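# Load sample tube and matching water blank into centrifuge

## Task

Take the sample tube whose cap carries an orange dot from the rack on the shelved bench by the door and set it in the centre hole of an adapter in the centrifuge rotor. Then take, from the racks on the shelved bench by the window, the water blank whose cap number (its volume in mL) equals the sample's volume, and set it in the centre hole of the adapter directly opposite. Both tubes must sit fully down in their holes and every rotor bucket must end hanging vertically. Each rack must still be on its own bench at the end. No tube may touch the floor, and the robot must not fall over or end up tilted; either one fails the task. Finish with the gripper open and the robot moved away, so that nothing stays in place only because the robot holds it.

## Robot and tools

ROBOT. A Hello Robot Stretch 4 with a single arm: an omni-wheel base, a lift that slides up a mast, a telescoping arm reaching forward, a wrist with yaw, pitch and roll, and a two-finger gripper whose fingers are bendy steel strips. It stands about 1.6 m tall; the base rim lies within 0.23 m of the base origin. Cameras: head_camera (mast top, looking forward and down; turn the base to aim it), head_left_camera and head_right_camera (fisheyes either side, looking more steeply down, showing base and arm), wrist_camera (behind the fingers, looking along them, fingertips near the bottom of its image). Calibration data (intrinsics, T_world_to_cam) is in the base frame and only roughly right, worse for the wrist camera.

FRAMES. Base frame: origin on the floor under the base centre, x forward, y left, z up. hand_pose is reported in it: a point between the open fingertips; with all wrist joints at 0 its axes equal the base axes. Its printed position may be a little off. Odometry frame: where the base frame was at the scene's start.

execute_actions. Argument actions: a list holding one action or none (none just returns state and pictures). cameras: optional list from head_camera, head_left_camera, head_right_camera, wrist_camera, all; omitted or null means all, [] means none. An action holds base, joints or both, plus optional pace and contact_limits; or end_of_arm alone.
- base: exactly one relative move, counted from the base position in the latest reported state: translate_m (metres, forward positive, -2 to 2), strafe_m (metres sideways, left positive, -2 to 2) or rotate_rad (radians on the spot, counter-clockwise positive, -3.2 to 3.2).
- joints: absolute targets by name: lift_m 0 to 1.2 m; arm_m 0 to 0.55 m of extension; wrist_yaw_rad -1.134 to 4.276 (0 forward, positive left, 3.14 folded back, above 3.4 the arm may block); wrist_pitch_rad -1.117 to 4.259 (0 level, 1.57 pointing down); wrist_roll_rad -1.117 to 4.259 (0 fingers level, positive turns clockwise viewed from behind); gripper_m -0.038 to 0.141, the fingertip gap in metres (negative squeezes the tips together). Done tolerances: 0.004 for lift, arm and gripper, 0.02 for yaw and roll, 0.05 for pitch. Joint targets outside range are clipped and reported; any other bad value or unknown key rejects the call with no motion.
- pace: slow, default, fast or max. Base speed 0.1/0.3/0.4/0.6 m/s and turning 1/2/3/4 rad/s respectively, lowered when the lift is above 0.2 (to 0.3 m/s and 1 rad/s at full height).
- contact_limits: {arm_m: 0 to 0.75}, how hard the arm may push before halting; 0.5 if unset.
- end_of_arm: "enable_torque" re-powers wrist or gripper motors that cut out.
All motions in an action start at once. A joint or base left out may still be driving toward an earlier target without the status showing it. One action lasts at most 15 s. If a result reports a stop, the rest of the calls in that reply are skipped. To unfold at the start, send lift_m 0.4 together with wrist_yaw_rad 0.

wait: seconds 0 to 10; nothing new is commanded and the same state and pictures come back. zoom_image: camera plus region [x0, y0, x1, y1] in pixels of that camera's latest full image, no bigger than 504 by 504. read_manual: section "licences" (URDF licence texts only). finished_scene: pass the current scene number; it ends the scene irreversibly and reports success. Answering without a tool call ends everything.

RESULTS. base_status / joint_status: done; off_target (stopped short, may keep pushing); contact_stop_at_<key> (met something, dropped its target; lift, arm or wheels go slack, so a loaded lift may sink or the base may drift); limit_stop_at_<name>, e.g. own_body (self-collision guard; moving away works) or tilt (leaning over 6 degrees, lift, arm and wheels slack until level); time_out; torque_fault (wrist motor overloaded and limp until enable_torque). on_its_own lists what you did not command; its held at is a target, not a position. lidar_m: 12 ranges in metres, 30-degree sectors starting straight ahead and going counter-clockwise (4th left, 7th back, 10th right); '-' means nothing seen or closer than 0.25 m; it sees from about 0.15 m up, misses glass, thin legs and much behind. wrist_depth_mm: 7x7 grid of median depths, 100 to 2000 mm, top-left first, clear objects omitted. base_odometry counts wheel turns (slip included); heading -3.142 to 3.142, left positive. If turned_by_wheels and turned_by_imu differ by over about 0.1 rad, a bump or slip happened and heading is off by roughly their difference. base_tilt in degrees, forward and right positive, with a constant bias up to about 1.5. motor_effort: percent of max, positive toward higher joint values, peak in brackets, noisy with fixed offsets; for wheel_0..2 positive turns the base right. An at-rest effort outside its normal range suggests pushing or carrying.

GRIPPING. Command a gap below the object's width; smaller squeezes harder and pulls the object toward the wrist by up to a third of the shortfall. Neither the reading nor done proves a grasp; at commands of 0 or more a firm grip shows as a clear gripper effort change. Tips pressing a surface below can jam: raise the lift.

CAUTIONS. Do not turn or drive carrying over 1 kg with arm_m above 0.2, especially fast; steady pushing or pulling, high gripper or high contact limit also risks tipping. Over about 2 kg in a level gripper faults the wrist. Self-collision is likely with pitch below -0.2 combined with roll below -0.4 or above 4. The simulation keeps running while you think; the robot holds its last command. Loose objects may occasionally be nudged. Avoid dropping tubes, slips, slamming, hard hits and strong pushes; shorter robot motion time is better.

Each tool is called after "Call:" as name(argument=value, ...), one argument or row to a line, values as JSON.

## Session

Call:
execute_actions(
  actions=[],
)

Scene clock: 0.00 s.
base_odometry: x=+0.000 y=+0.000 heading=+0.000 (m, m, rad; odometry frame)
turned_by_wheels: +0.000 (rad since the last result)
turned_by_imu: +0.000 (rad since the last result)
base_tilt: forward=+0.3 right=+0.1 (deg)
lidar_m: 0.89 0.92 1.16 1.82 1.87 1.63 1.44 2.18 1.48 1.29 1.32 1.74
base_status: not commanded
joint_positions: lift_m=+0.192 arm_m=+0.000 wrist_yaw_rad=+3.135 wrist_pitch_rad=+0.007 wrist_roll_rad=+0.004 gripper_m=+0.057
joint_status: not commanded
motor_effort: lift_m=+20 arm_m=+0 wrist_yaw_rad=+2 wrist_pitch_rad=-8 wrist_roll_rad=+0 gripper_m=-4 wheel_0=+0 wheel_1=-1 wheel_2=+1 (%)
hand_pose: x=-0.1171 y=+0.0893 z=+0.3676 quat_wxyz=(+0.003, -0.004, +0.002, +1.000) (m; base frame)
wrist_depth_mm: - 140 255 - - - - / - 117 142 - - - - / - 121 153 1618 1708 - - / 143 143 272 1618 1708 - - / 224 - - 1661 1708 - - / 223 1182 218 1255 215 1229 1229 / 229 798 878 - 891 831 866
pictures: head_camera, head_left_camera, head_right_camera, wrist_camera
camera_calibration (this result's frames):
wrist_camera: T_world_to_cam=[[-0.0235163, 0.999593, 0.0161476, -0.0928947], [0.0353351, 0.016973, -0.999231, 0.423565], [-0.999099, -0.0229277, -0.0357199, 0.134357], [0, 0, 0, 1]] pos_world=[0.117084, 0.0887482, 0.429539]
Images, in order (width x height): head_camera 420x560, head_left_camera 420x672, head_right_camera 420x672, wrist_camera 616x392.

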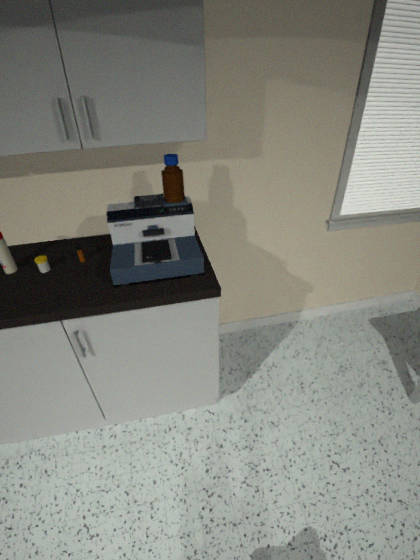

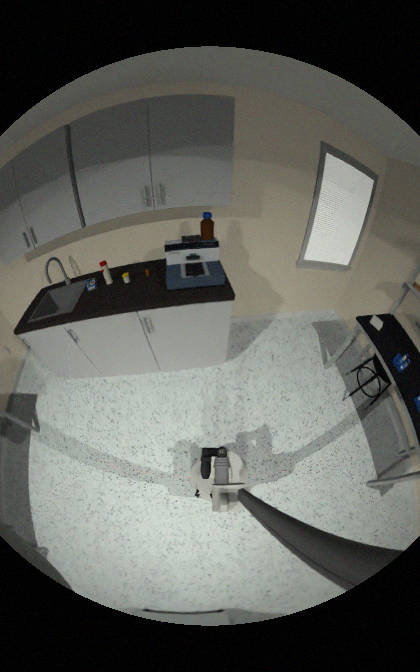

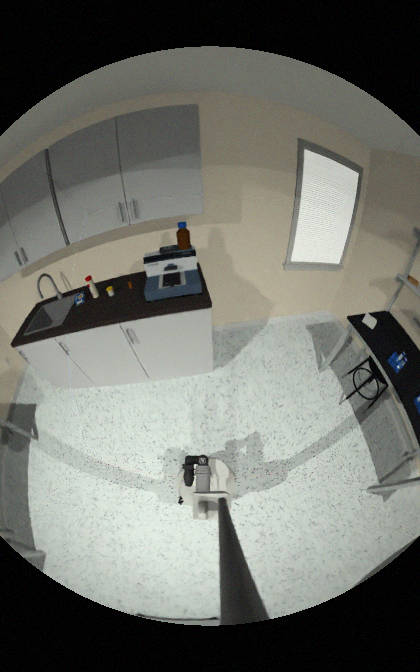

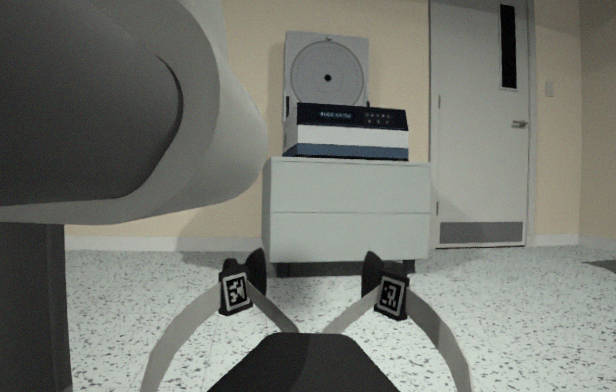

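Call:
execute_actions(
  actions=[
    {"base":{"rotate_rad":1.75}},
  ],
  cameras=[],
)

Call:
execute_actions(
  actions=[
    {"base":{"translate_m":1.1},"joints":{"lift_m":0.85,"wrist_yaw_rad":0,"wrist_pitch_rad":0.2},"pace":"fast"},
  ],
  cameras=["wrist_camera","head_camera"],
)

Scene clock: 5.97 s.
base_odometry: x=+0.000 y=+0.000 heading=+1.749 (m, m, rad; odometry frame)
turned_by_wheels: +1.749 (rad since the last result)
turned_by_imu: +1.764 (rad since the last result)
base_tilt: forward=+0.3 right=+0.1 (deg)
lidar_m: 1.82 1.90 1.53 1.45 2.26 1.36 1.31 1.37 1.63 0.90 0.96 1.33
base_status: done
joint_positions: lift_m=+0.192 arm_m=+0.000 wrist_yaw_rad=+3.135 wrist_pitch_rad=+0.007 wrist_roll_rad=+0.004 gripper_m=+0.057
joint_status: not commanded
motor_effort: lift_m=+20(20) arm_m=+0(0) wrist_yaw_rad=+0(2) wrist_pitch_rad=-8(9) wrist_roll_rad=-1(0) gripper_m=-3(4) wheel_0=-4(9) wheel_1=-7(14) wheel_2=-7(13) (%)
hand_pose: x=-0.1171 y=+0.0893 z=+0.3676 quat_wxyz=(+0.003, -0.004, +0.002, +1.000) (m; base frame)
wrist_depth_mm: - 140 256 - - - - / - 117 142 - - - - / - 121 153 - - - - / 144 143 272 - - - - / 224 - 1863 - - - - / 223 1160 216 1229 216 1255 1229 / 229 788 854 - 891 820 878
pictures: none
No camera images: the call's "cameras" was empty. Leave "cameras" out to get every camera's image.

Scene clock: 10.00 s.
base_odometry: x=-0.195 y=+1.083 heading=+1.749 (m, m, rad; odometry frame)
turned_by_wheels: +0.000 (rad since the last result)
turned_by_imu: -0.002 (rad since the last result)
base_tilt: forward=+0.3 right=+0.0 (deg)
lidar_m: 0.73 0.76 1.07 1.48 1.51 3.13 3.12 1.35 0.96 0.91 0.96 0.78
base_status: done
joint_positions: lift_m=+0.850 arm_m=+0.000 wrist_yaw_rad=+0.000 wrist_pitch_rad=+0.202 wrist_roll_rad=+0.004 gripper_m=+0.057
joint_status: all done
motor_effort: lift_m=+22(24) arm_m=+0(0) wrist_yaw_rad=+1(6) wrist_pitch_rad=-8(8) wrist_roll_rad=+0(0) gripper_m=-4(4) wheel_0=+2(10) wheel_1=+5(13) wheel_2=-2(17) (%)
hand_pose: x=+0.4535 y=-0.0873 z=+0.9701 quat_wxyz=(+0.995, +0.002, +0.101, +0.000) (m; base frame)
wrist_depth_mm: 1281 1205 1255 1229 1182 1205 1205 / 1308 1255 1255 1255 1255 1255 1255 / 1308 1308 1308 1308 1281 1281 1281 / 1255 1336 1336 1366 1308 1336 1336 / 707 732 788 820 759 1397 1366 / 615 603 217 609 215 654 1430 / 1430 1366 1430 - 1464 1464 1464
pictures: head_camera, wrist_camera
camera_calibration (this result's frames):
wrist_camera: T_world_to_cam=[[0.0328974, -0.999408, 0.0100216, -0.106864], [-0.227918, -0.0172644, -0.973527, 1.09991], [0.973125, 0.0297424, -0.228351, 0.0190068], [0, 0, 0, 1]] pos_world=[0.235709, -0.0883765, 1.07621]
Images, in order (width x height): head_camera 420x560, wrist_camera 616x392.

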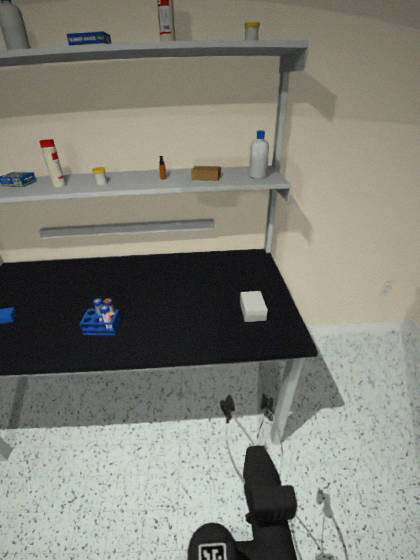

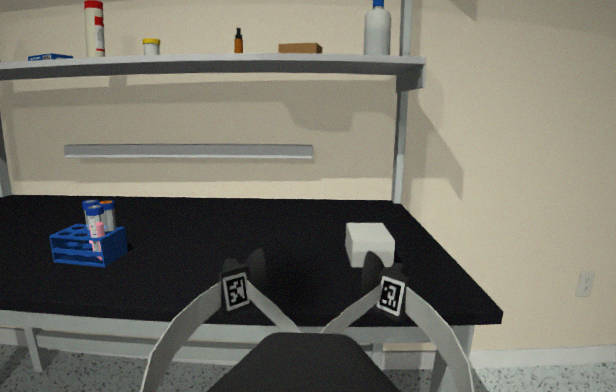

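Call:
execute_actions(
  actions=[
    {"base":{"strafe_m":0.45},"joints":{"lift_m":1.13,"wrist_pitch_rad":1.57}},
  ],
  cameras=[],
)

Call:
execute_actions(
  actions=[
    {"base":{"translate_m":0.45},"joints":{"arm_m":0.3}},
  ],
  cameras=["wrist_camera"],
)

Scene clock: 16.23 s.
base_odometry: x=-0.638 y=+1.003 heading=+1.749 (m, m, rad; odometry frame)
turned_by_wheels: +0.000 (rad since the last result)
turned_by_imu: -0.002 (rad since the last result)
base_tilt: forward=+0.3 right=+0.0 (deg)
lidar_m: 0.72 0.75 1.78 1.06 1.05 2.47 2.69 2.58 1.43 1.35 1.05 0.74
base_status: done
joint_positions: lift_m=+1.130 arm_m=+0.000 wrist_yaw_rad=+0.000 wrist_pitch_rad=+1.570 wrist_roll_rad=+0.004 gripper_m=+0.057
joint_status: all done
motor_effort: lift_m=+22(23) arm_m=+0(0) wrist_yaw_rad=+1(0) wrist_pitch_rad=+0(2) wrist_roll_rad=-1(0) gripper_m=-3(2) wheel_0=-2(12) wheel_1=+5(12) wheel_2=+0(0) (%)
hand_pose: x=+0.1711 y=-0.0874 z=+1.0195 quat_wxyz=(+0.707, +0.001, +0.707, -0.001) (m; base frame)
wrist_depth_mm: 1281 1281 1229 1229 1205 1229 1182 / 1229 1255 1255 1229 1229 1205 1205 / 1255 1255 1229 1255 1205 1229 1205 / 1281 1255 1229 1255 1229 1229 1205 / 1281 1255 1255 1042 1255 1255 1205 / 1281 1281 216 1042 1205 1229 1229 / 1308 1281 1255 - 1281 1229 1229
pictures: none
No camera images: the call's "cameras" was empty. Leave "cameras" out to get every camera's image.

Scene clock: 19.20 s.
base_odometry: x=-0.718 y=+1.445 heading=+1.750 (m, m, rad; odometry frame)
turned_by_wheels: +0.000 (rad since the last result)
turned_by_imu: -0.001 (rad since the last result)
base_tilt: forward=+0.3 right=+0.1 (deg)
lidar_m: 0.25 0.30 0.41 1.68 1.20 1.43 3.07 1.99 1.42 1.37 0.40 0.27
base_status: done
joint_positions: lift_m=+1.130 arm_m=+0.299 wrist_yaw_rad=+0.000 wrist_pitch_rad=+1.570 wrist_roll_rad=+0.004 gripper_m=+0.057
joint_status: all done
motor_effort: lift_m=+22(22) arm_m=+8(8) wrist_yaw_rad=+0(2) wrist_pitch_rad=+3(1) wrist_roll_rad=-1(1) gripper_m=-3(3) wheel_0=+4(9) wheel_1=+6(13) wheel_2=-5(16) (%)
hand_pose: x=+0.4697 y=-0.0874 z=+1.0195 quat_wxyz=(+0.707, +0.001, +0.707, -0.001) (m; base frame)
wrist_depth_mm: 488 484 480 477 473 469 466 / 492 492 484 477 477 469 466 / 492 492 484 480 477 473 469 / 496 492 488 421 484 473 473 / 500 488 488 455 480 477 477 / 496 496 217 484 215 477 473 / 1281 1255 492 - 488 1229 1229
pictures: wrist_camera
camera_calibration (this result's frames):
wrist_camera: T_world_to_cam=[[0.0164881, -0.999416, -0.0299456, -0.0595112], [-0.999489, -0.0172951, 0.0268953, 0.494122], [-0.0273975, 0.0294868, -0.99919, 1.27031], [0, 0, 0, 1]] pos_world=[0.529654, -0.0883879, 1.25421]
Images, in order (width x height): wrist_camera 616x392.

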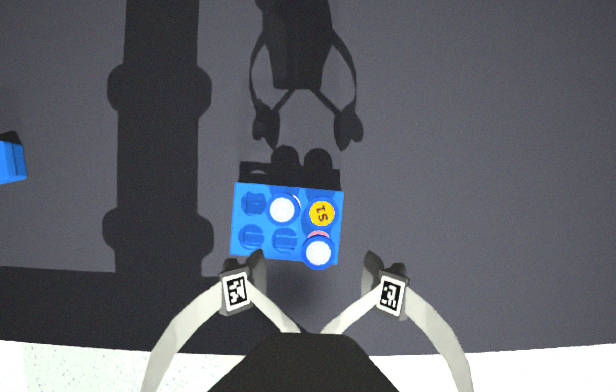

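Call:
execute_actions(
  actions=[
    {"joints":{"arm_m":0.288,"lift_m":1.03,"wrist_roll_rad":0.08}},
  ],
  cameras=["wrist_camera"],
)

Scene clock: 27.10 s.
base_odometry: x=-0.718 y=+1.445 heading=+1.750 (m, m, rad; odometry frame)
turned_by_wheels: +0.000 (rad since the last result)
turned_by_imu: -0.001 (rad since the last result)
base_tilt: forward=+0.3 right=+0.0 (deg)
lidar_m: 0.25 0.28 0.40 1.69 1.19 1.48 3.07 1.97 1.43 1.38 0.43 0.28
base_status: not commanded
joint_positions: lift_m=+1.030 arm_m=+0.290 wrist_yaw_rad=+0.000 wrist_pitch_rad=+1.570 wrist_roll_rad=+0.080 gripper_m=+0.057
joint_status: all done
motor_effort: lift_m=+18(20) arm_m=-9(10) wrist_yaw_rad=+0(2) wrist_pitch_rad=+1(2) wrist_roll_rad=+0(3) gripper_m=-3(4) wheel_0=+4(4) wheel_1=+6(6) wheel_2=-5(5) (%)
hand_pose: x=+0.4606 y=-0.0874 z=+0.9199 quat_wxyz=(+0.707, +0.028, +0.706, -0.028) (m; base frame)
wrist_depth_mm: 387 384 379 377 375 373 368 / 389 384 384 382 377 373 373 / 389 387 384 382 379 375 373 / 394 389 355 322 382 377 375 / 392 392 327 324 379 377 377 / 397 394 217 387 215 379 375 / 397 394 392 - 382 382 379
pictures: wrist_camera
camera_calibration (this result's frames):
wrist_camera: T_world_to_cam=[[-0.0590596, -0.997803, -0.0300071, -0.0273468], [-0.997937, 0.0582562, 0.026977, 0.493576], [-0.0251696, 0.0315385, -0.999186, 1.16969], [0, 0, 0, 1]] pos_world=[0.520384, -0.0929307, 1.1546]
Images, in order (width x height): wrist_camera 616x392.

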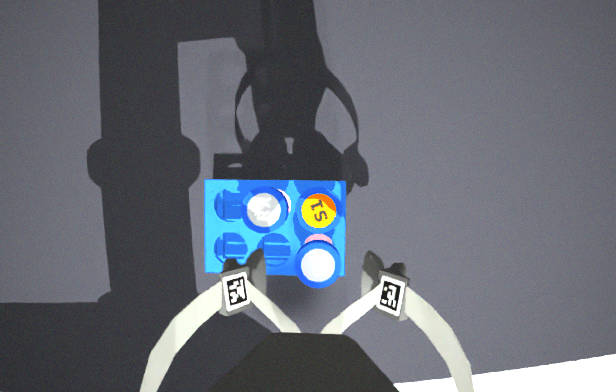

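Call:
execute_actions(
  actions=[
    {"joints":{"lift_m":1.0},"pace":"slow"},
  ],
  cameras=[],
)

Call:
execute_actions(
  actions=[
    {"joints":{"gripper_m":0.005}},
  ],
  cameras=["wrist_camera"],
)

Call:
execute_actions(
  actions=[
    {"joints":{"lift_m":1.07},"pace":"slow"},
  ],
  cameras=["wrist_camera"],
)

Call:
execute_actions(
  actions=[
    {"base":{"strafe_m":0.079},"joints":{"arm_m":0.297},"pace":"slow"},
  ],
  cameras=["wrist_camera"],
)

Scene clock: 33.80 s.
base_odometry: x=-0.718 y=+1.445 heading=+1.750 (m, m, rad; odometry frame)
turned_by_wheels: +0.000 (rad since the last result)
turned_by_imu: -0.001 (rad since the last result)
base_tilt: forward=+0.4 right=+0.0 (deg)
lidar_m: 0.27 0.27 0.41 1.67 1.20 1.45 3.07 1.98 1.45 1.36 0.41 0.28
base_status: not commanded
joint_positions: lift_m=+1.000 arm_m=+0.290 wrist_yaw_rad=+0.000 wrist_pitch_rad=+1.570 wrist_roll_rad=+0.080 gripper_m=+0.057
joint_status: all done
motor_effort: lift_m=+17(18) arm_m=-8(9) wrist_yaw_rad=+1(2) wrist_pitch_rad=+2(1) wrist_roll_rad=+1(1) gripper_m=-2(3) wheel_0=+4(4) wheel_1=+6(6) wheel_2=-5(5) (%)
hand_pose: x=+0.4606 y=-0.0874 z=+0.8900 quat_wxyz=(+0.707, +0.028, +0.706, -0.028) (m; base frame)
wrist_depth_mm: 357 355 351 349 345 342 340 / 357 355 351 351 345 345 342 / 359 357 355 351 347 345 343 / 362 357 296 293 351 347 345 / 364 359 297 293 351 349 347 / 366 362 217 357 214 351 349 / 368 364 359 - 355 351 351
pictures: none
No camera images: the call's "cameras" was empty. Leave "cameras" out to get every camera's image.

Scene clock: 35.10 s.
base_odometry: x=-0.718 y=+1.445 heading=+1.750 (m, m, rad; odometry frame)
turned_by_wheels: +0.000 (rad since the last result)
turned_by_imu: +0.000 (rad since the last result)
base_tilt: forward=+0.2 right=+0.1 (deg)
lidar_m: 0.27 0.30 0.40 1.70 1.20 1.45 3.06 1.97 1.43 1.36 0.42 0.28
base_status: not commanded
joint_positions: lift_m=+1.000 arm_m=+0.290 wrist_yaw_rad=+0.000 wrist_pitch_rad=+1.570 wrist_roll_rad=+0.080 gripper_m=+0.005
joint_status: all done
motor_effort: lift_m=+17(17) arm_m=-9(8) wrist_yaw_rad=+0(0) wrist_pitch_rad=+0(2) wrist_roll_rad=+1(1) gripper_m=-14(15) wheel_0=+4(4) wheel_1=+6(6) wheel_2=-5(5) (%)
hand_pose: x=+0.4606 y=-0.0874 z=+0.8900 quat_wxyz=(+0.707, +0.028, +0.706, -0.028) (m; base frame)
wrist_depth_mm: 355 353 351 347 345 343 342 / 359 355 353 349 347 343 343 / 357 357 353 351 349 345 342 / 364 357 296 293 351 349 345 / 362 362 297 232 349 349 345 / 368 362 194 353 189 349 349 / 366 362 359 - 353 351 349
pictures: wrist_camera
camera_calibration (this result's frames):
wrist_camera: T_world_to_cam=[[-0.05906, -0.997803, -0.0300071, -0.0282463], [-0.997937, 0.0582567, 0.0269771, 0.494383], [-0.0251697, 0.0315385, -0.999186, 1.13973], [0, 0, 0, 1]] pos_world=[0.520382, -0.0929308, 1.12462]
Images, in order (width x height): wrist_camera 616x392.

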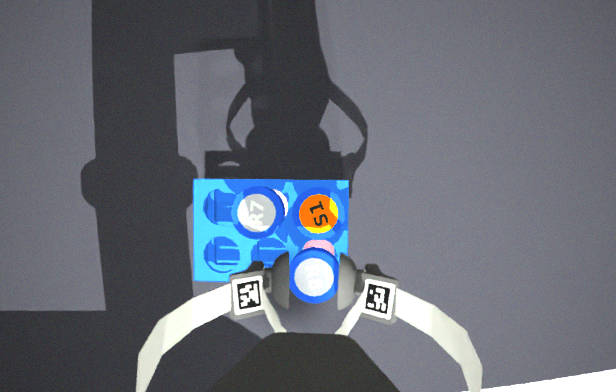

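Scene clock: 36.57 s.
base_odometry: x=-0.718 y=+1.445 heading=+1.750 (m, m, rad; odometry frame)
turned_by_wheels: +0.000 (rad since the last result)
turned_by_imu: +0.000 (rad since the last result)
base_tilt: forward=+0.3 right=+0.1 (deg)
lidar_m: 0.25 0.29 0.38 1.70 1.20 1.44 3.11 1.99 1.42 1.38 0.41 0.28
base_status: not commanded
joint_positions: lift_m=+1.070 arm_m=+0.290 wrist_yaw_rad=+0.000 wrist_pitch_rad=+1.570 wrist_roll_rad=+0.080 gripper_m=+0.005
joint_status: all done
motor_effort: lift_m=+23(23) arm_m=-9(9) wrist_yaw_rad=+2(0) wrist_pitch_rad=+1(0) wrist_roll_rad=+1(0) gripper_m=-16(14) wheel_0=+4(4) wheel_1=+6(6) wheel_2=-5(5) (%)
hand_pose: x=+0.4606 y=-0.0874 z=+0.9595 quat_wxyz=(+0.707, +0.028, +0.706, -0.028) (m; base frame)
wrist_depth_mm: 427 424 421 415 413 410 410 / 427 427 418 418 418 410 407 / 430 427 421 421 415 415 410 / 433 427 421 362 421 415 413 / 436 433 421 320 421 418 415 / 433 433 193 424 189 418 415 / 436 433 433 - 427 421 1182
pictures: wrist_camera
camera_calibration (this result's frames):
wrist_camera: T_world_to_cam=[[-0.0590603, -0.997803, -0.0300071, -0.0261596], [-0.997937, 0.0582569, 0.0269771, 0.492506], [-0.0251697, 0.0315385, -0.999186, 1.20921], [0, 0, 0, 1]] pos_world=[0.520381, -0.0929308, 1.19416]
Images, in order (width x height): wrist_camera 616x392.

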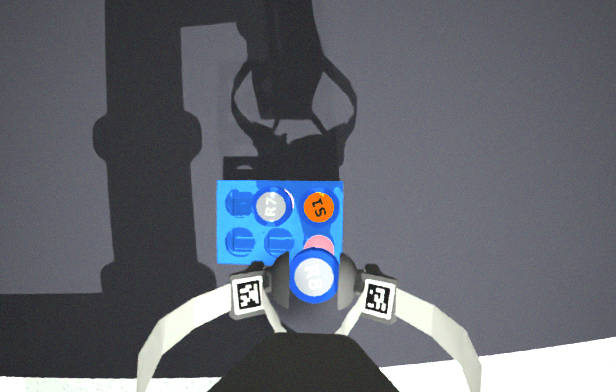

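Scene clock: 38.50 s.
base_odometry: x=-0.795 y=+1.431 heading=+1.750 (m, m, rad; odometry frame)
turned_by_wheels: +0.000 (rad since the last result)
turned_by_imu: +0.000 (rad since the last result)
base_tilt: forward=+0.3 right=+0.1 (deg)
lidar_m: 0.26 0.26 0.40 1.61 1.13 1.34 3.44 2.08 1.49 1.46 0.41 0.29
base_status: done
joint_positions: lift_m=+1.070 arm_m=+0.295 wrist_yaw_rad=+0.000 wrist_pitch_rad=+1.570 wrist_roll_rad=+0.080 gripper_m=+0.005
joint_status: all done
motor_effort: lift_m=+23(23) arm_m=+9(9) wrist_yaw_rad=+0(1) wrist_pitch_rad=-1(1) wrist_roll_rad=+1(1) gripper_m=-15(13) wheel_0=-5(6) wheel_1=+8(11) wheel_2=+0(4) (%)
hand_pose: x=+0.4666 y=-0.0874 z=+0.9595 quat_wxyz=(+0.707, +0.028, +0.706, -0.028) (m; base frame)
wrist_depth_mm: 424 427 421 415 413 410 410 / 427 427 421 418 415 410 410 / 433 427 424 418 418 413 407 / 433 427 427 418 359 418 410 / 433 430 427 317 415 418 413 / 439 433 194 424 189 421 418 / 439 436 433 - 424 418 1160
pictures: wrist_camera
camera_calibration (this result's frames):
wrist_camera: T_world_to_cam=[[-0.0590638, -0.997803, -0.0300071, -0.0258043], [-0.997937, 0.0582604, 0.026977, 0.498482], [-0.0251695, 0.0315386, -0.999186, 1.20936], [0, 0, 0, 1]] pos_world=[0.526369, -0.092931, 1.19416]
Images, in order (width x height): wrist_camera 616x392.

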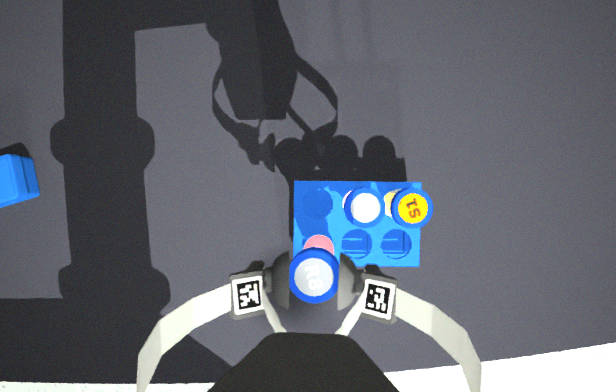

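Call:
execute_actions(
  actions=[
    {"joints":{"lift_m":1.0},"pace":"slow"},
  ],
  cameras=["wrist_camera"],
)

Call:
execute_actions(
  actions=[
    {"joints":{"gripper_m":0.055}},
  ],
  cameras=[],
)

Call:
execute_actions(
  actions=[
    {"joints":{"lift_m":1.04}},
  ],
  cameras=[],
)

Call:
execute_actions(
  actions=[
    {"base":{"strafe_m":-0.083},"joints":{"arm_m":0.33,"wrist_roll_rad":1.65}},
  ],
  cameras=["wrist_camera"],
)

Scene clock: 44.10 s.
base_odometry: x=-0.795 y=+1.431 heading=+1.750 (m, m, rad; odometry frame)
turned_by_wheels: +0.000 (rad since the last result)
turned_by_imu: -0.001 (rad since the last result)
base_tilt: forward=+0.4 right=+0.1 (deg)
lidar_m: 0.28 0.31 0.42 1.61 1.15 1.32 3.41 2.10 1.52 1.45 0.40 0.27
base_status: not commanded
joint_positions: lift_m=+1.000 arm_m=+0.295 wrist_yaw_rad=+0.000 wrist_pitch_rad=+1.570 wrist_roll_rad=+0.080 gripper_m=+0.005
joint_status: all done
motor_effort: lift_m=+17(23) arm_m=+8(8) wrist_yaw_rad=+2(2) wrist_pitch_rad=-2(0) wrist_roll_rad=+1(1) gripper_m=-16(14) wheel_0=-5(5) wheel_1=+8(8) wheel_2=+0(0) (%)
hand_pose: x=+0.4666 y=-0.0874 z=+0.8899 quat_wxyz=(+0.707, +0.028, +0.706, -0.028) (m; base frame)
wrist_depth_mm: 357 353 351 347 345 343 340 / 357 355 353 351 347 343 342 / 359 357 355 351 347 345 345 / 359 355 355 347 238 347 345 / 364 359 355 293 293 347 347 / 366 362 194 355 189 351 347 / 366 364 362 - 355 349 349
pictures: wrist_camera
camera_calibration (this result's frames):
wrist_camera: T_world_to_cam=[[-0.0590642, -0.997803, -0.0300071, -0.0278912], [-0.997937, 0.0582608, 0.0269771, 0.50036], [-0.0251696, 0.0315386, -0.999186, 1.13986], [0, 0, 0, 1]] pos_world=[0.52637, -0.092931, 1.1246]
Images, in order (width x height): wrist_camera 616x392.

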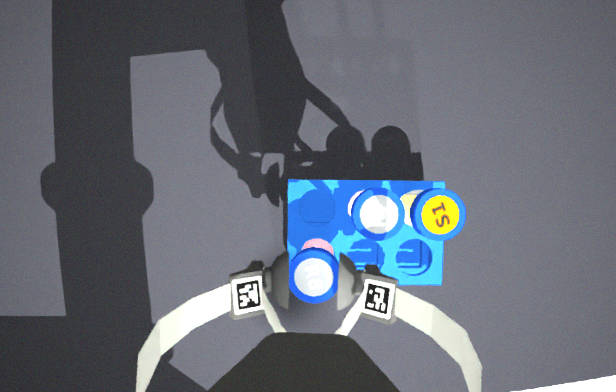

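Scene clock: 45.40 s.
base_odometry: x=-0.795 y=+1.431 heading=+1.750 (m, m, rad; odometry frame)
turned_by_wheels: +0.000 (rad since the last result)
turned_by_imu: +0.000 (rad since the last result)
base_tilt: forward=+0.3 right=+0.1 (deg)
lidar_m: 0.26 0.28 0.38 1.61 1.11 1.35 3.43 2.10 1.50 1.43 0.39 0.26
base_status: not commanded
joint_positions: lift_m=+1.000 arm_m=+0.295 wrist_yaw_rad=+0.000 wrist_pitch_rad=+1.570 wrist_roll_rad=+0.080 gripper_m=+0.055
joint_status: all done
motor_effort: lift_m=+17(17) arm_m=+8(9) wrist_yaw_rad=+1(2) wrist_pitch_rad=+0(0) wrist_roll_rad=+1(1) gripper_m=-4(13) wheel_0=-5(5) wheel_1=+8(8) wheel_2=+0(0) (%)
hand_pose: x=+0.4666 y=-0.0874 z=+0.8899 quat_wxyz=(+0.707, +0.028, +0.706, -0.028) (m; base frame)
wrist_depth_mm: 357 355 351 347 345 342 340 / 357 355 353 347 347 343 342 / 359 357 355 351 349 345 343 / 362 359 357 349 237 345 343 / 364 359 357 294 291 347 347 / 364 362 202 355 351 351 347 / 368 362 362 - 353 349 349
pictures: none
No camera images: the call's "cameras" was empty. Leave "cameras" out to get every camera's image.

Scene clock: 46.40 s.
base_odometry: x=-0.795 y=+1.431 heading=+1.750 (m, m, rad; odometry frame)
turned_by_wheels: +0.000 (rad since the last result)
turned_by_imu: +0.000 (rad since the last result)
base_tilt: forward=+0.3 right=+0.0 (deg)
lidar_m: 0.27 0.28 0.40 1.62 1.13 1.36 3.46 2.08 1.49 1.43 0.41 0.29
base_status: not commanded
joint_positions: lift_m=+1.040 arm_m=+0.295 wrist_yaw_rad=+0.000 wrist_pitch_rad=+1.570 wrist_roll_rad=+0.080 gripper_m=+0.055
joint_status: all done
motor_effort: lift_m=+22(24) arm_m=+9(8) wrist_yaw_rad=+0(1) wrist_pitch_rad=-2(1) wrist_roll_rad=+1(1) gripper_m=-4(3) wheel_0=-5(5) wheel_1=+8(8) wheel_2=+0(0) (%)
hand_pose: x=+0.4666 y=-0.0874 z=+0.9295 quat_wxyz=(+0.707, +0.028, +0.706, -0.028) (m; base frame)
wrist_depth_mm: 397 394 392 387 382 379 379 / 399 397 394 389 384 382 379 / 399 399 394 389 389 384 382 / 402 397 394 387 271 387 382 / 407 399 397 332 332 387 384 / 407 402 202 397 392 389 389 / 410 407 402 - 394 389 389
pictures: none
No camera images: the call's "cameras" was empty. Leave "cameras" out to get every camera's image.

Scene clock: 47.90 s.
base_odometry: x=-0.713 y=+1.446 heading=+1.750 (m, m, rad; odometry frame)
turned_by_wheels: +0.000 (rad since the last result)
turned_by_imu: -0.001 (rad since the last result)
base_tilt: forward=+0.4 right=+0.1 (deg)
lidar_m: 0.27 0.30 0.36 1.70 1.20 1.47 3.09 1.97 1.43 1.37 0.41 0.29
base_status: done
joint_positions: lift_m=+1.040 arm_m=+0.328 wrist_yaw_rad=+0.000 wrist_pitch_rad=+1.570 wrist_roll_rad=+1.650 gripper_m=+0.055
joint_status: all done
motor_effort: lift_m=+22(22) arm_m=+9(7) wrist_yaw_rad=-1(2) wrist_pitch_rad=-1(0) wrist_roll_rad=+1(5) gripper_m=-4(4) wheel_0=+2(9) wheel_1=-5(14) wheel_2=+0(0) (%)
hand_pose: x=+0.4996 y=-0.0874 z=+0.9295 quat_wxyz=(+0.480, +0.520, +0.480, -0.519) (m; base frame)
wrist_depth_mm: 397 392 392 384 387 382 1098 / 399 394 392 389 387 384 1138 / 399 394 392 389 387 384 1118 / 402 399 392 392 392 389 917 / 404 402 397 332 389 389 917 / 407 402 202 274 330 389 1138 / 407 404 402 - 394 394 1138
pictures: wrist_camera
camera_calibration (this result's frames):
wrist_camera: T_world_to_cam=[[-0.997828, 0.058258, -0.0307473, 0.537287], [0.0574087, 0.997963, 0.0278181, 0.0863086], [0.0323053, 0.0259925, -0.99914, 1.15102], [0, 0, 0, 1]] pos_world=[0.493981, -0.147352, 1.16415]
Images, in order (width x height): wrist_camera 616x392.

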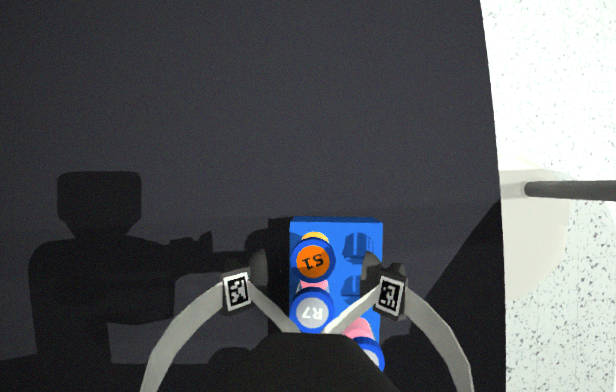

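Call:
execute_actions(
  actions=[
    {"joints":{"lift_m":0.996,"arm_m":0.333},"pace":"slow"},
  ],
  cameras=[],
)

Call:
execute_actions(
  actions=[
    {"joints":{"gripper_m":0.005}},
  ],
  cameras=[],
)

Call:
execute_actions(
  actions=[
    {"joints":{"lift_m":1.14},"pace":"slow"},
  ],
  cameras=["wrist_camera"],
)

Call:
execute_actions(
  actions=[
    {"base":{"translate_m":-1.0},"joints":{"lift_m":1.2,"wrist_roll_rad":0}},
  ],
  cameras=[],
)

Call:
execute_actions(
  actions=[
    {"base":{"rotate_rad":1.57}},
  ],
)

Call:
zoom_image(
  camera="head_right_camera",
  region=[180,300,270,390],
)

Scene clock: 57.53 s.
base_odometry: x=-0.713 y=+1.446 heading=+1.750 (m, m, rad; odometry frame)
turned_by_wheels: +0.000 (rad since the last result)
turned_by_imu: -0.001 (rad since the last result)
base_tilt: forward=+0.3 right=+0.0 (deg)
lidar_m: 0.25 0.28 0.39 1.69 1.19 1.44 3.08 1.96 1.43 1.37 0.42 0.31
base_status: not commanded
joint_positions: lift_m=+0.996 arm_m=+0.331 wrist_yaw_rad=+0.000 wrist_pitch_rad=+1.570 wrist_roll_rad=+1.650 gripper_m=+0.055
joint_status: all done
motor_effort: lift_m=+17(22) arm_m=+9(9) wrist_yaw_rad=+2(1) wrist_pitch_rad=-2(0) wrist_roll_rad=+1(1) gripper_m=-4(3) wheel_0=+2(2) wheel_1=-6(6) wheel_2=+0(0) (%)
hand_pose: x=+0.5026 y=-0.0874 z=+0.8860 quat_wxyz=(+0.480, +0.520, +0.480, -0.519) (m; base frame)
wrist_depth_mm: 351 347 347 343 342 340 1060 / 355 351 347 345 343 340 1060 / 355 353 351 347 345 342 1078 / 355 355 351 347 347 345 878 / 359 357 353 287 345 345 878 / 362 357 202 231 290 345 1078 / 364 362 357 - 351 347 1118
pictures: none
No camera images: the call's "cameras" was empty. Leave "cameras" out to get every camera's image.

Scene clock: 58.83 s.
base_odometry: x=-0.713 y=+1.446 heading=+1.750 (m, m, rad; odometry frame)
turned_by_wheels: +0.000 (rad since the last result)
turned_by_imu: +0.000 (rad since the last result)
base_tilt: forward=+0.3 right=+0.1 (deg)
lidar_m: 0.25 0.29 0.39 1.71 1.21 1.47 3.08 1.99 1.41 1.36 0.41 0.30
base_status: not commanded
joint_positions: lift_m=+0.996 arm_m=+0.331 wrist_yaw_rad=+0.000 wrist_pitch_rad=+1.570 wrist_roll_rad=+1.650 gripper_m=+0.005
joint_status: all done
motor_effort: lift_m=+17(17) arm_m=+9(9) wrist_yaw_rad=+1(1) wrist_pitch_rad=+0(2) wrist_roll_rad=+1(1) gripper_m=-15(15) wheel_0=+2(2) wheel_1=-6(5) wheel_2=+0(0) (%)
hand_pose: x=+0.5026 y=-0.0874 z=+0.8860 quat_wxyz=(+0.480, +0.520, +0.480, -0.519) (m; base frame)
wrist_depth_mm: 353 347 347 345 340 340 1060 / 353 351 347 345 340 340 1078 / 355 351 349 347 345 342 1078 / 355 353 351 349 345 343 878 / 357 357 355 289 345 345 891 / 359 357 191 224 188 345 1078 / 364 362 357 - 351 349 1098
pictures: none
No camera images: the call's "cameras" was empty. Leave "cameras" out to get every camera's image.

Scene clock: 60.83 s.
base_odometry: x=-0.713 y=+1.446 heading=+1.750 (m, m, rad; odometry frame)
turned_by_wheels: +0.000 (rad since the last result)
turned_by_imu: -0.001 (rad since the last result)
base_tilt: forward=+0.4 right=+0.0 (deg)
lidar_m: 0.28 0.27 0.41 1.69 1.23 1.45 3.08 1.98 1.42 1.34 0.40 0.29
base_status: not commanded
joint_positions: lift_m=+1.140 arm_m=+0.331 wrist_yaw_rad=+0.000 wrist_pitch_rad=+1.570 wrist_roll_rad=+1.650 gripper_m=+0.005
joint_status: all done
motor_effort: lift_m=+23(24) arm_m=+8(9) wrist_yaw_rad=+1(2) wrist_pitch_rad=-2(2) wrist_roll_rad=+1(1) gripper_m=-16(14) wheel_0=+2(2) wheel_1=-5(6) wheel_2=+0(0) (%)
hand_pose: x=+0.5026 y=-0.0874 z=+1.0295 quat_wxyz=(+0.480, +0.520, +0.480, -0.519) (m; base frame)
wrist_depth_mm: 500 496 488 488 480 1229 1182 / 500 500 492 488 488 1205 1205 / 504 500 492 492 488 1229 1255 / 500 500 496 496 488 1025 1008 / 508 504 500 433 492 1025 1205 / 512 500 190 224 189 1255 1229 / 512 508 504 - 492 1229 1229
pictures: wrist_camera
camera_calibration (this result's frames):
wrist_camera: T_world_to_cam=[[-0.997828, 0.0582638, -0.0307473, 0.543339], [0.0574145, 0.997963, 0.0278181, 0.0833537], [0.0323054, 0.0259923, -0.99914, 1.2508], [0, 0, 0, 1]] pos_world=[0.496966, -0.147352, 1.26411]
Images, in order (width x height): wrist_camera 616x392.

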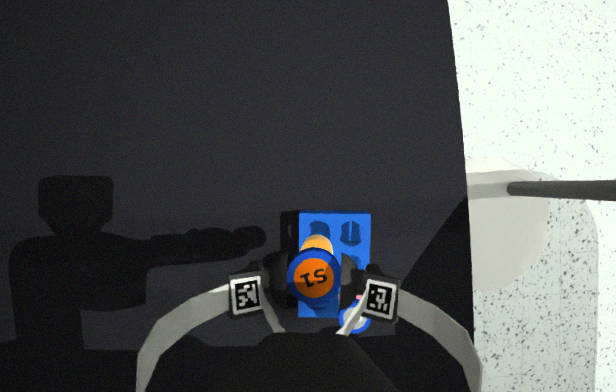

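Scene clock: 65.63 s.
base_odometry: x=-0.536 y=+0.462 heading=+1.749 (m, m, rad; odometry frame)
turned_by_wheels: +0.000 (rad since the last result)
turned_by_imu: -0.001 (rad since the last result)
base_tilt: forward=+0.3 right=+0.0 (deg)
lidar_m: 0.48 1.33 1.07 0.99 1.06 2.46 1.88 1.97 1.43 1.37 1.41 1.33
base_status: done
joint_positions: lift_m=+1.200 arm_m=+0.332 wrist_yaw_rad=+0.000 wrist_pitch_rad=+1.570 wrist_roll_rad=+0.000 gripper_m=+0.005
joint_status: all done
motor_effort: lift_m=+22(24) arm_m=+8(8) wrist_yaw_rad=+1(0) wrist_pitch_rad=-1(1) wrist_roll_rad=-1(6) gripper_m=-14(16) wheel_0=-2(9) wheel_1=-5(8) wheel_2=+4(14) (%)
hand_pose: x=+0.5027 y=-0.0874 z=+1.0896 quat_wxyz=(+0.707, +0.000, +0.707, +0.000) (m; base frame)
wrist_depth_mm: 1336 1308 1308 1281 1308 1281 1255 / 1336 1336 1308 1336 1308 1281 1281 / 1336 1336 1308 1308 1281 1281 1255 / 1336 1336 1336 1336 1308 1281 1281 / 1336 1336 1308 1308 1308 1281 1281 / 1366 1336 190 223 189 1308 1308 / 1366 1366 1366 - 1308 1308 1308
pictures: none
No camera images: the call's "cameras" was empty. Leave "cameras" out to get every camera's image.

Scene clock: 68.47 s.
base_odometry: x=-0.536 y=+0.462 heading=-2.965 (m, m, rad; odometry frame)
turned_by_wheels: +1.569 (rad since the last result)
turned_by_imu: +1.583 (rad since the last result)
base_tilt: forward=+0.3 right=+0.0 (deg)
lidar_m: 0.48 1.05 2.50 1.85 1.94 1.44 1.39 1.44 1.35 1.27 1.32 1.05
base_status: done
joint_positions: lift_m=+1.200 arm_m=+0.332 wrist_yaw_rad=+0.000 wrist_pitch_rad=+1.570 wrist_roll_rad=+0.000 gripper_m=+0.005
joint_status: not commanded
motor_effort: lift_m=+22(22) arm_m=+8(8) wrist_yaw_rad=+1(1) wrist_pitch_rad=+0(1) wrist_roll_rad=-1(1) gripper_m=-15(15) wheel_0=-3(10) wheel_1=-7(10) wheel_2=-6(11) (%)
hand_pose: x=+0.5027 y=-0.0874 z=+1.0896 quat_wxyz=(+0.707, +0.000, +0.707, +0.000) (m; base frame)
wrist_depth_mm: 1308 1308 1060 1078 1118 1281 1255 / 1336 1336 1308 1308 1281 1281 1281 / 1336 1336 1308 1308 1281 1281 1281 / 1308 1308 1308 1336 1281 1281 1255 / 1336 1336 1308 1308 1308 1308 1281 / 1366 1366 190 224 188 1308 1308 / 1366 1366 1366 - 1308 1308 1281
pictures: head_camera, head_left_camera, head_right_camera, wrist_camera
camera_calibration (this result's frames):
wrist_camera: T_world_to_cam=[[0.0202078, -0.999347, -0.0299441, -0.0598244], [-0.999415, -0.0210177, 0.0269841, 0.524786], [-0.0275959, 0.0293813, -0.999187, 1.34127], [0, 0, 0, 1]] pos_world=[0.562702, -0.0881638, 1.32423]
Images, in order (width x height): head_camera 420x560, head_left_camera 420x672, head_right_camera 420x672, wrist_camera 616x392.

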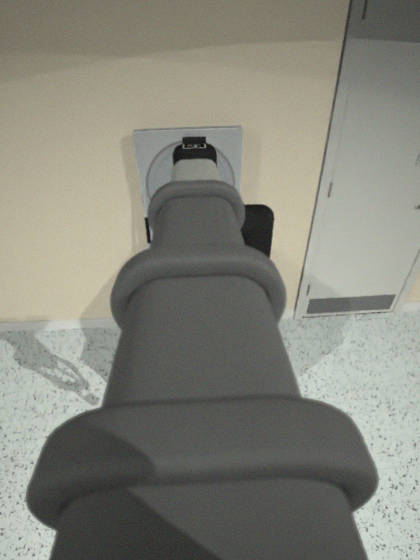

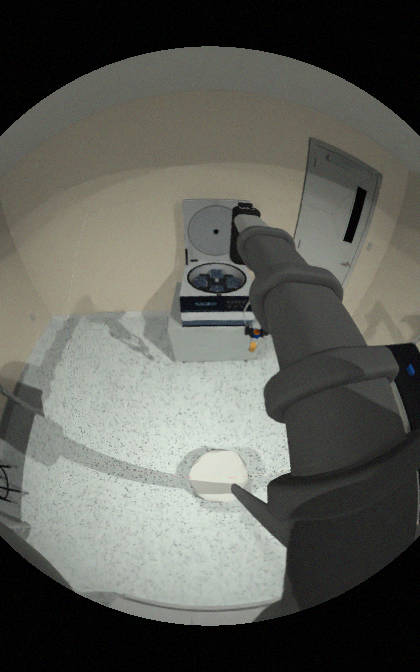

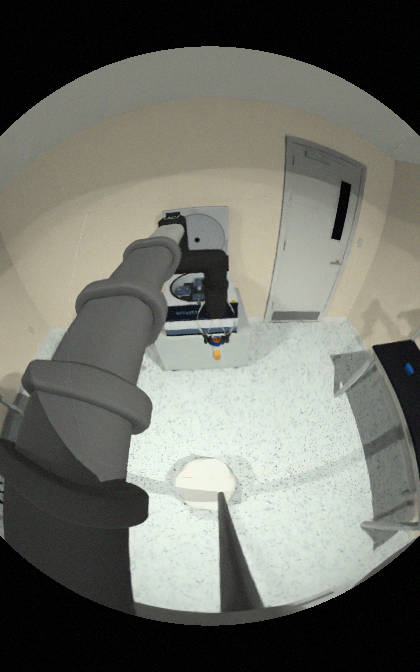

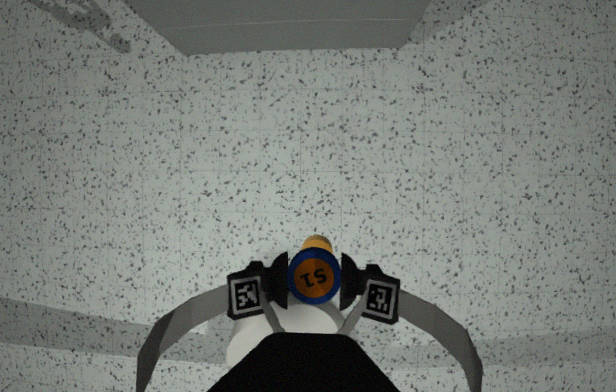

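Region (180, 300, 270, 390) of head_right_camera's 420x672 image, scaled by 5.600, with more detail than that image has.

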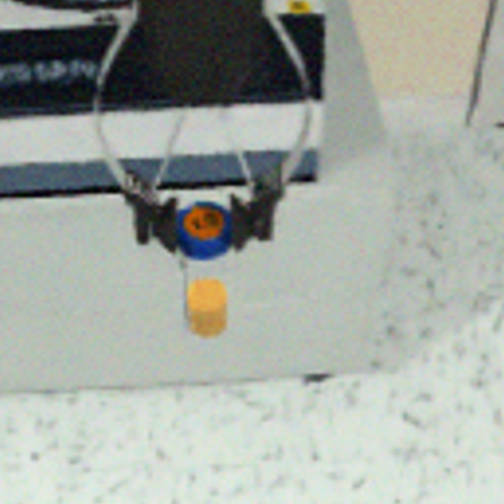

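Looks like 20 mL.

Call:
execute_actions(
  actions=[
    {"base":{"translate_m":0.7},"joints":{"arm_m":0.42,"lift_m":1.15}},
  ],
  cameras=["wrist_camera"],
)

Scene clock: 74.57 s.
base_odometry: x=-1.225 y=+0.339 heading=-2.965 (m, m, rad; odometry frame)
turned_by_wheels: +0.000 (rad since the last result)
turned_by_imu: -0.002 (rad since the last result)
base_tilt: forward=+0.3 right=+0.1 (deg)
lidar_m: 0.29 0.32 0.44 1.92 1.92 2.19 2.08 1.87 1.30 1.25 0.51 0.33
base_status: done
joint_positions: lift_m=+1.150 arm_m=+0.419 wrist_yaw_rad=+0.000 wrist_pitch_rad=+1.570 wrist_roll_rad=+0.000 gripper_m=+0.005
joint_status: all done
motor_effort: lift_m=+18(21) arm_m=+8(9) wrist_yaw_rad=+2(2) wrist_pitch_rad=+1(4) wrist_roll_rad=-1(2) gripper_m=-16(14) wheel_0=+3(8) wheel_1=+7(10) wheel_2=-5(14) (%)
hand_pose: x=+0.5896 y=-0.0874 z=+1.0399 quat_wxyz=(+0.707, +0.000, +0.707, +0.000) (m; base frame)
wrist_depth_mm: 462 459 492 452 445 866 866 / 466 508 508 530 449 1229 1229 / 469 521 525 521 466 1229 1229 / 477 517 504 525 492 1255 1255 / 469 525 525 496 455 1229 1255 / 473 473 190 223 188 1255 1229 / 891 469 469 - 459 1255 1255
pictures: wrist_camera
camera_calibration (this result's frames):
wrist_camera: T_world_to_cam=[[0.0201784, -0.999348, -0.0299458, -0.0630485], [-0.999413, -0.020991, 0.0270746, 0.612893], [-0.0276855, 0.0293819, -0.999185, 1.2941], [0, 0, 0, 1]] pos_world=[0.649633, -0.0881654, 1.27457]
Images, in order (width x height): wrist_camera 616x392.

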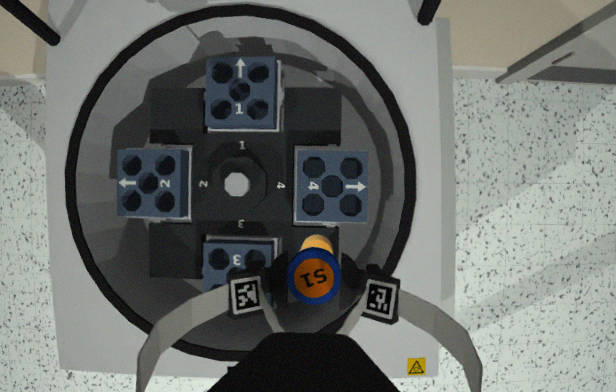

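Call:
execute_actions(
  actions=[
    {"base":{"strafe_m":-0.02},"joints":{"arm_m":0.45,"lift_m":1.01}},
  ],
  cameras=["wrist_camera"],
)

Scene clock: 78.53 s.
base_odometry: x=-1.228 y=+0.358 heading=-2.965 (m, m, rad; odometry frame)
turned_by_wheels: +0.000 (rad since the last result)
turned_by_imu: -0.001 (rad since the last result)
base_tilt: forward=+0.4 right=+0.1 (deg)
lidar_m: 0.32 0.32 0.43 1.94 1.96 2.19 2.08 1.85 1.31 1.22 0.50 0.34
base_status: done
joint_positions: lift_m=+1.010 arm_m=+0.448 wrist_yaw_rad=+0.000 wrist_pitch_rad=+1.570 wrist_roll_rad=+0.000 gripper_m=+0.005
joint_status: all done
motor_effort: lift_m=+18(18) arm_m=+8(9) wrist_yaw_rad=+0(1) wrist_pitch_rad=-1(1) wrist_roll_rad=-1(1) gripper_m=-16(15) wheel_0=+2(11) wheel_1=-6(12) wheel_2=+0(3) (%)
hand_pose: x=+0.6196 y=-0.0874 z=+0.8999 quat_wxyz=(+0.707, +0.000, +0.707, +0.000) (m; base frame)
wrist_depth_mm: 336 379 387 355 310 788 820 / 379 384 375 384 312 991 1078 / 402 387 382 379 353 1098 1098 / 370 375 382 353 353 1098 1098 / 389 387 382 353 349 1078 1118 / 392 389 191 224 188 1118 1098 / 370 399 362 - 319 1118 1118
pictures: wrist_camera
camera_calibration (this result's frames):
wrist_camera: T_world_to_cam=[[0.0201782, -0.999348, -0.0299462, -0.0678451], [-0.999413, -0.0209913, 0.02709, 0.646623], [-0.027701, 0.0293819, -0.999184, 1.15506], [0, 0, 0, 1]] pos_world=[0.679608, -0.0881654, 1.13457]
Images, in order (width x height): wrist_camera 616x392.

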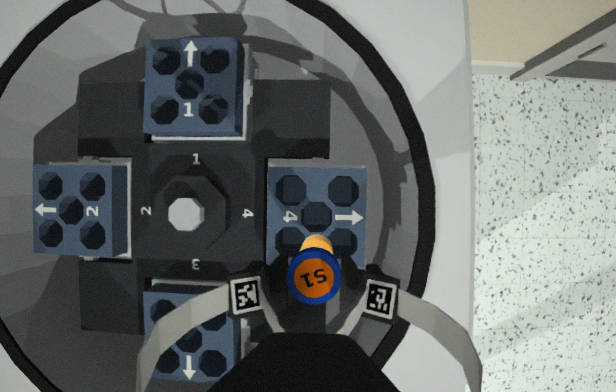

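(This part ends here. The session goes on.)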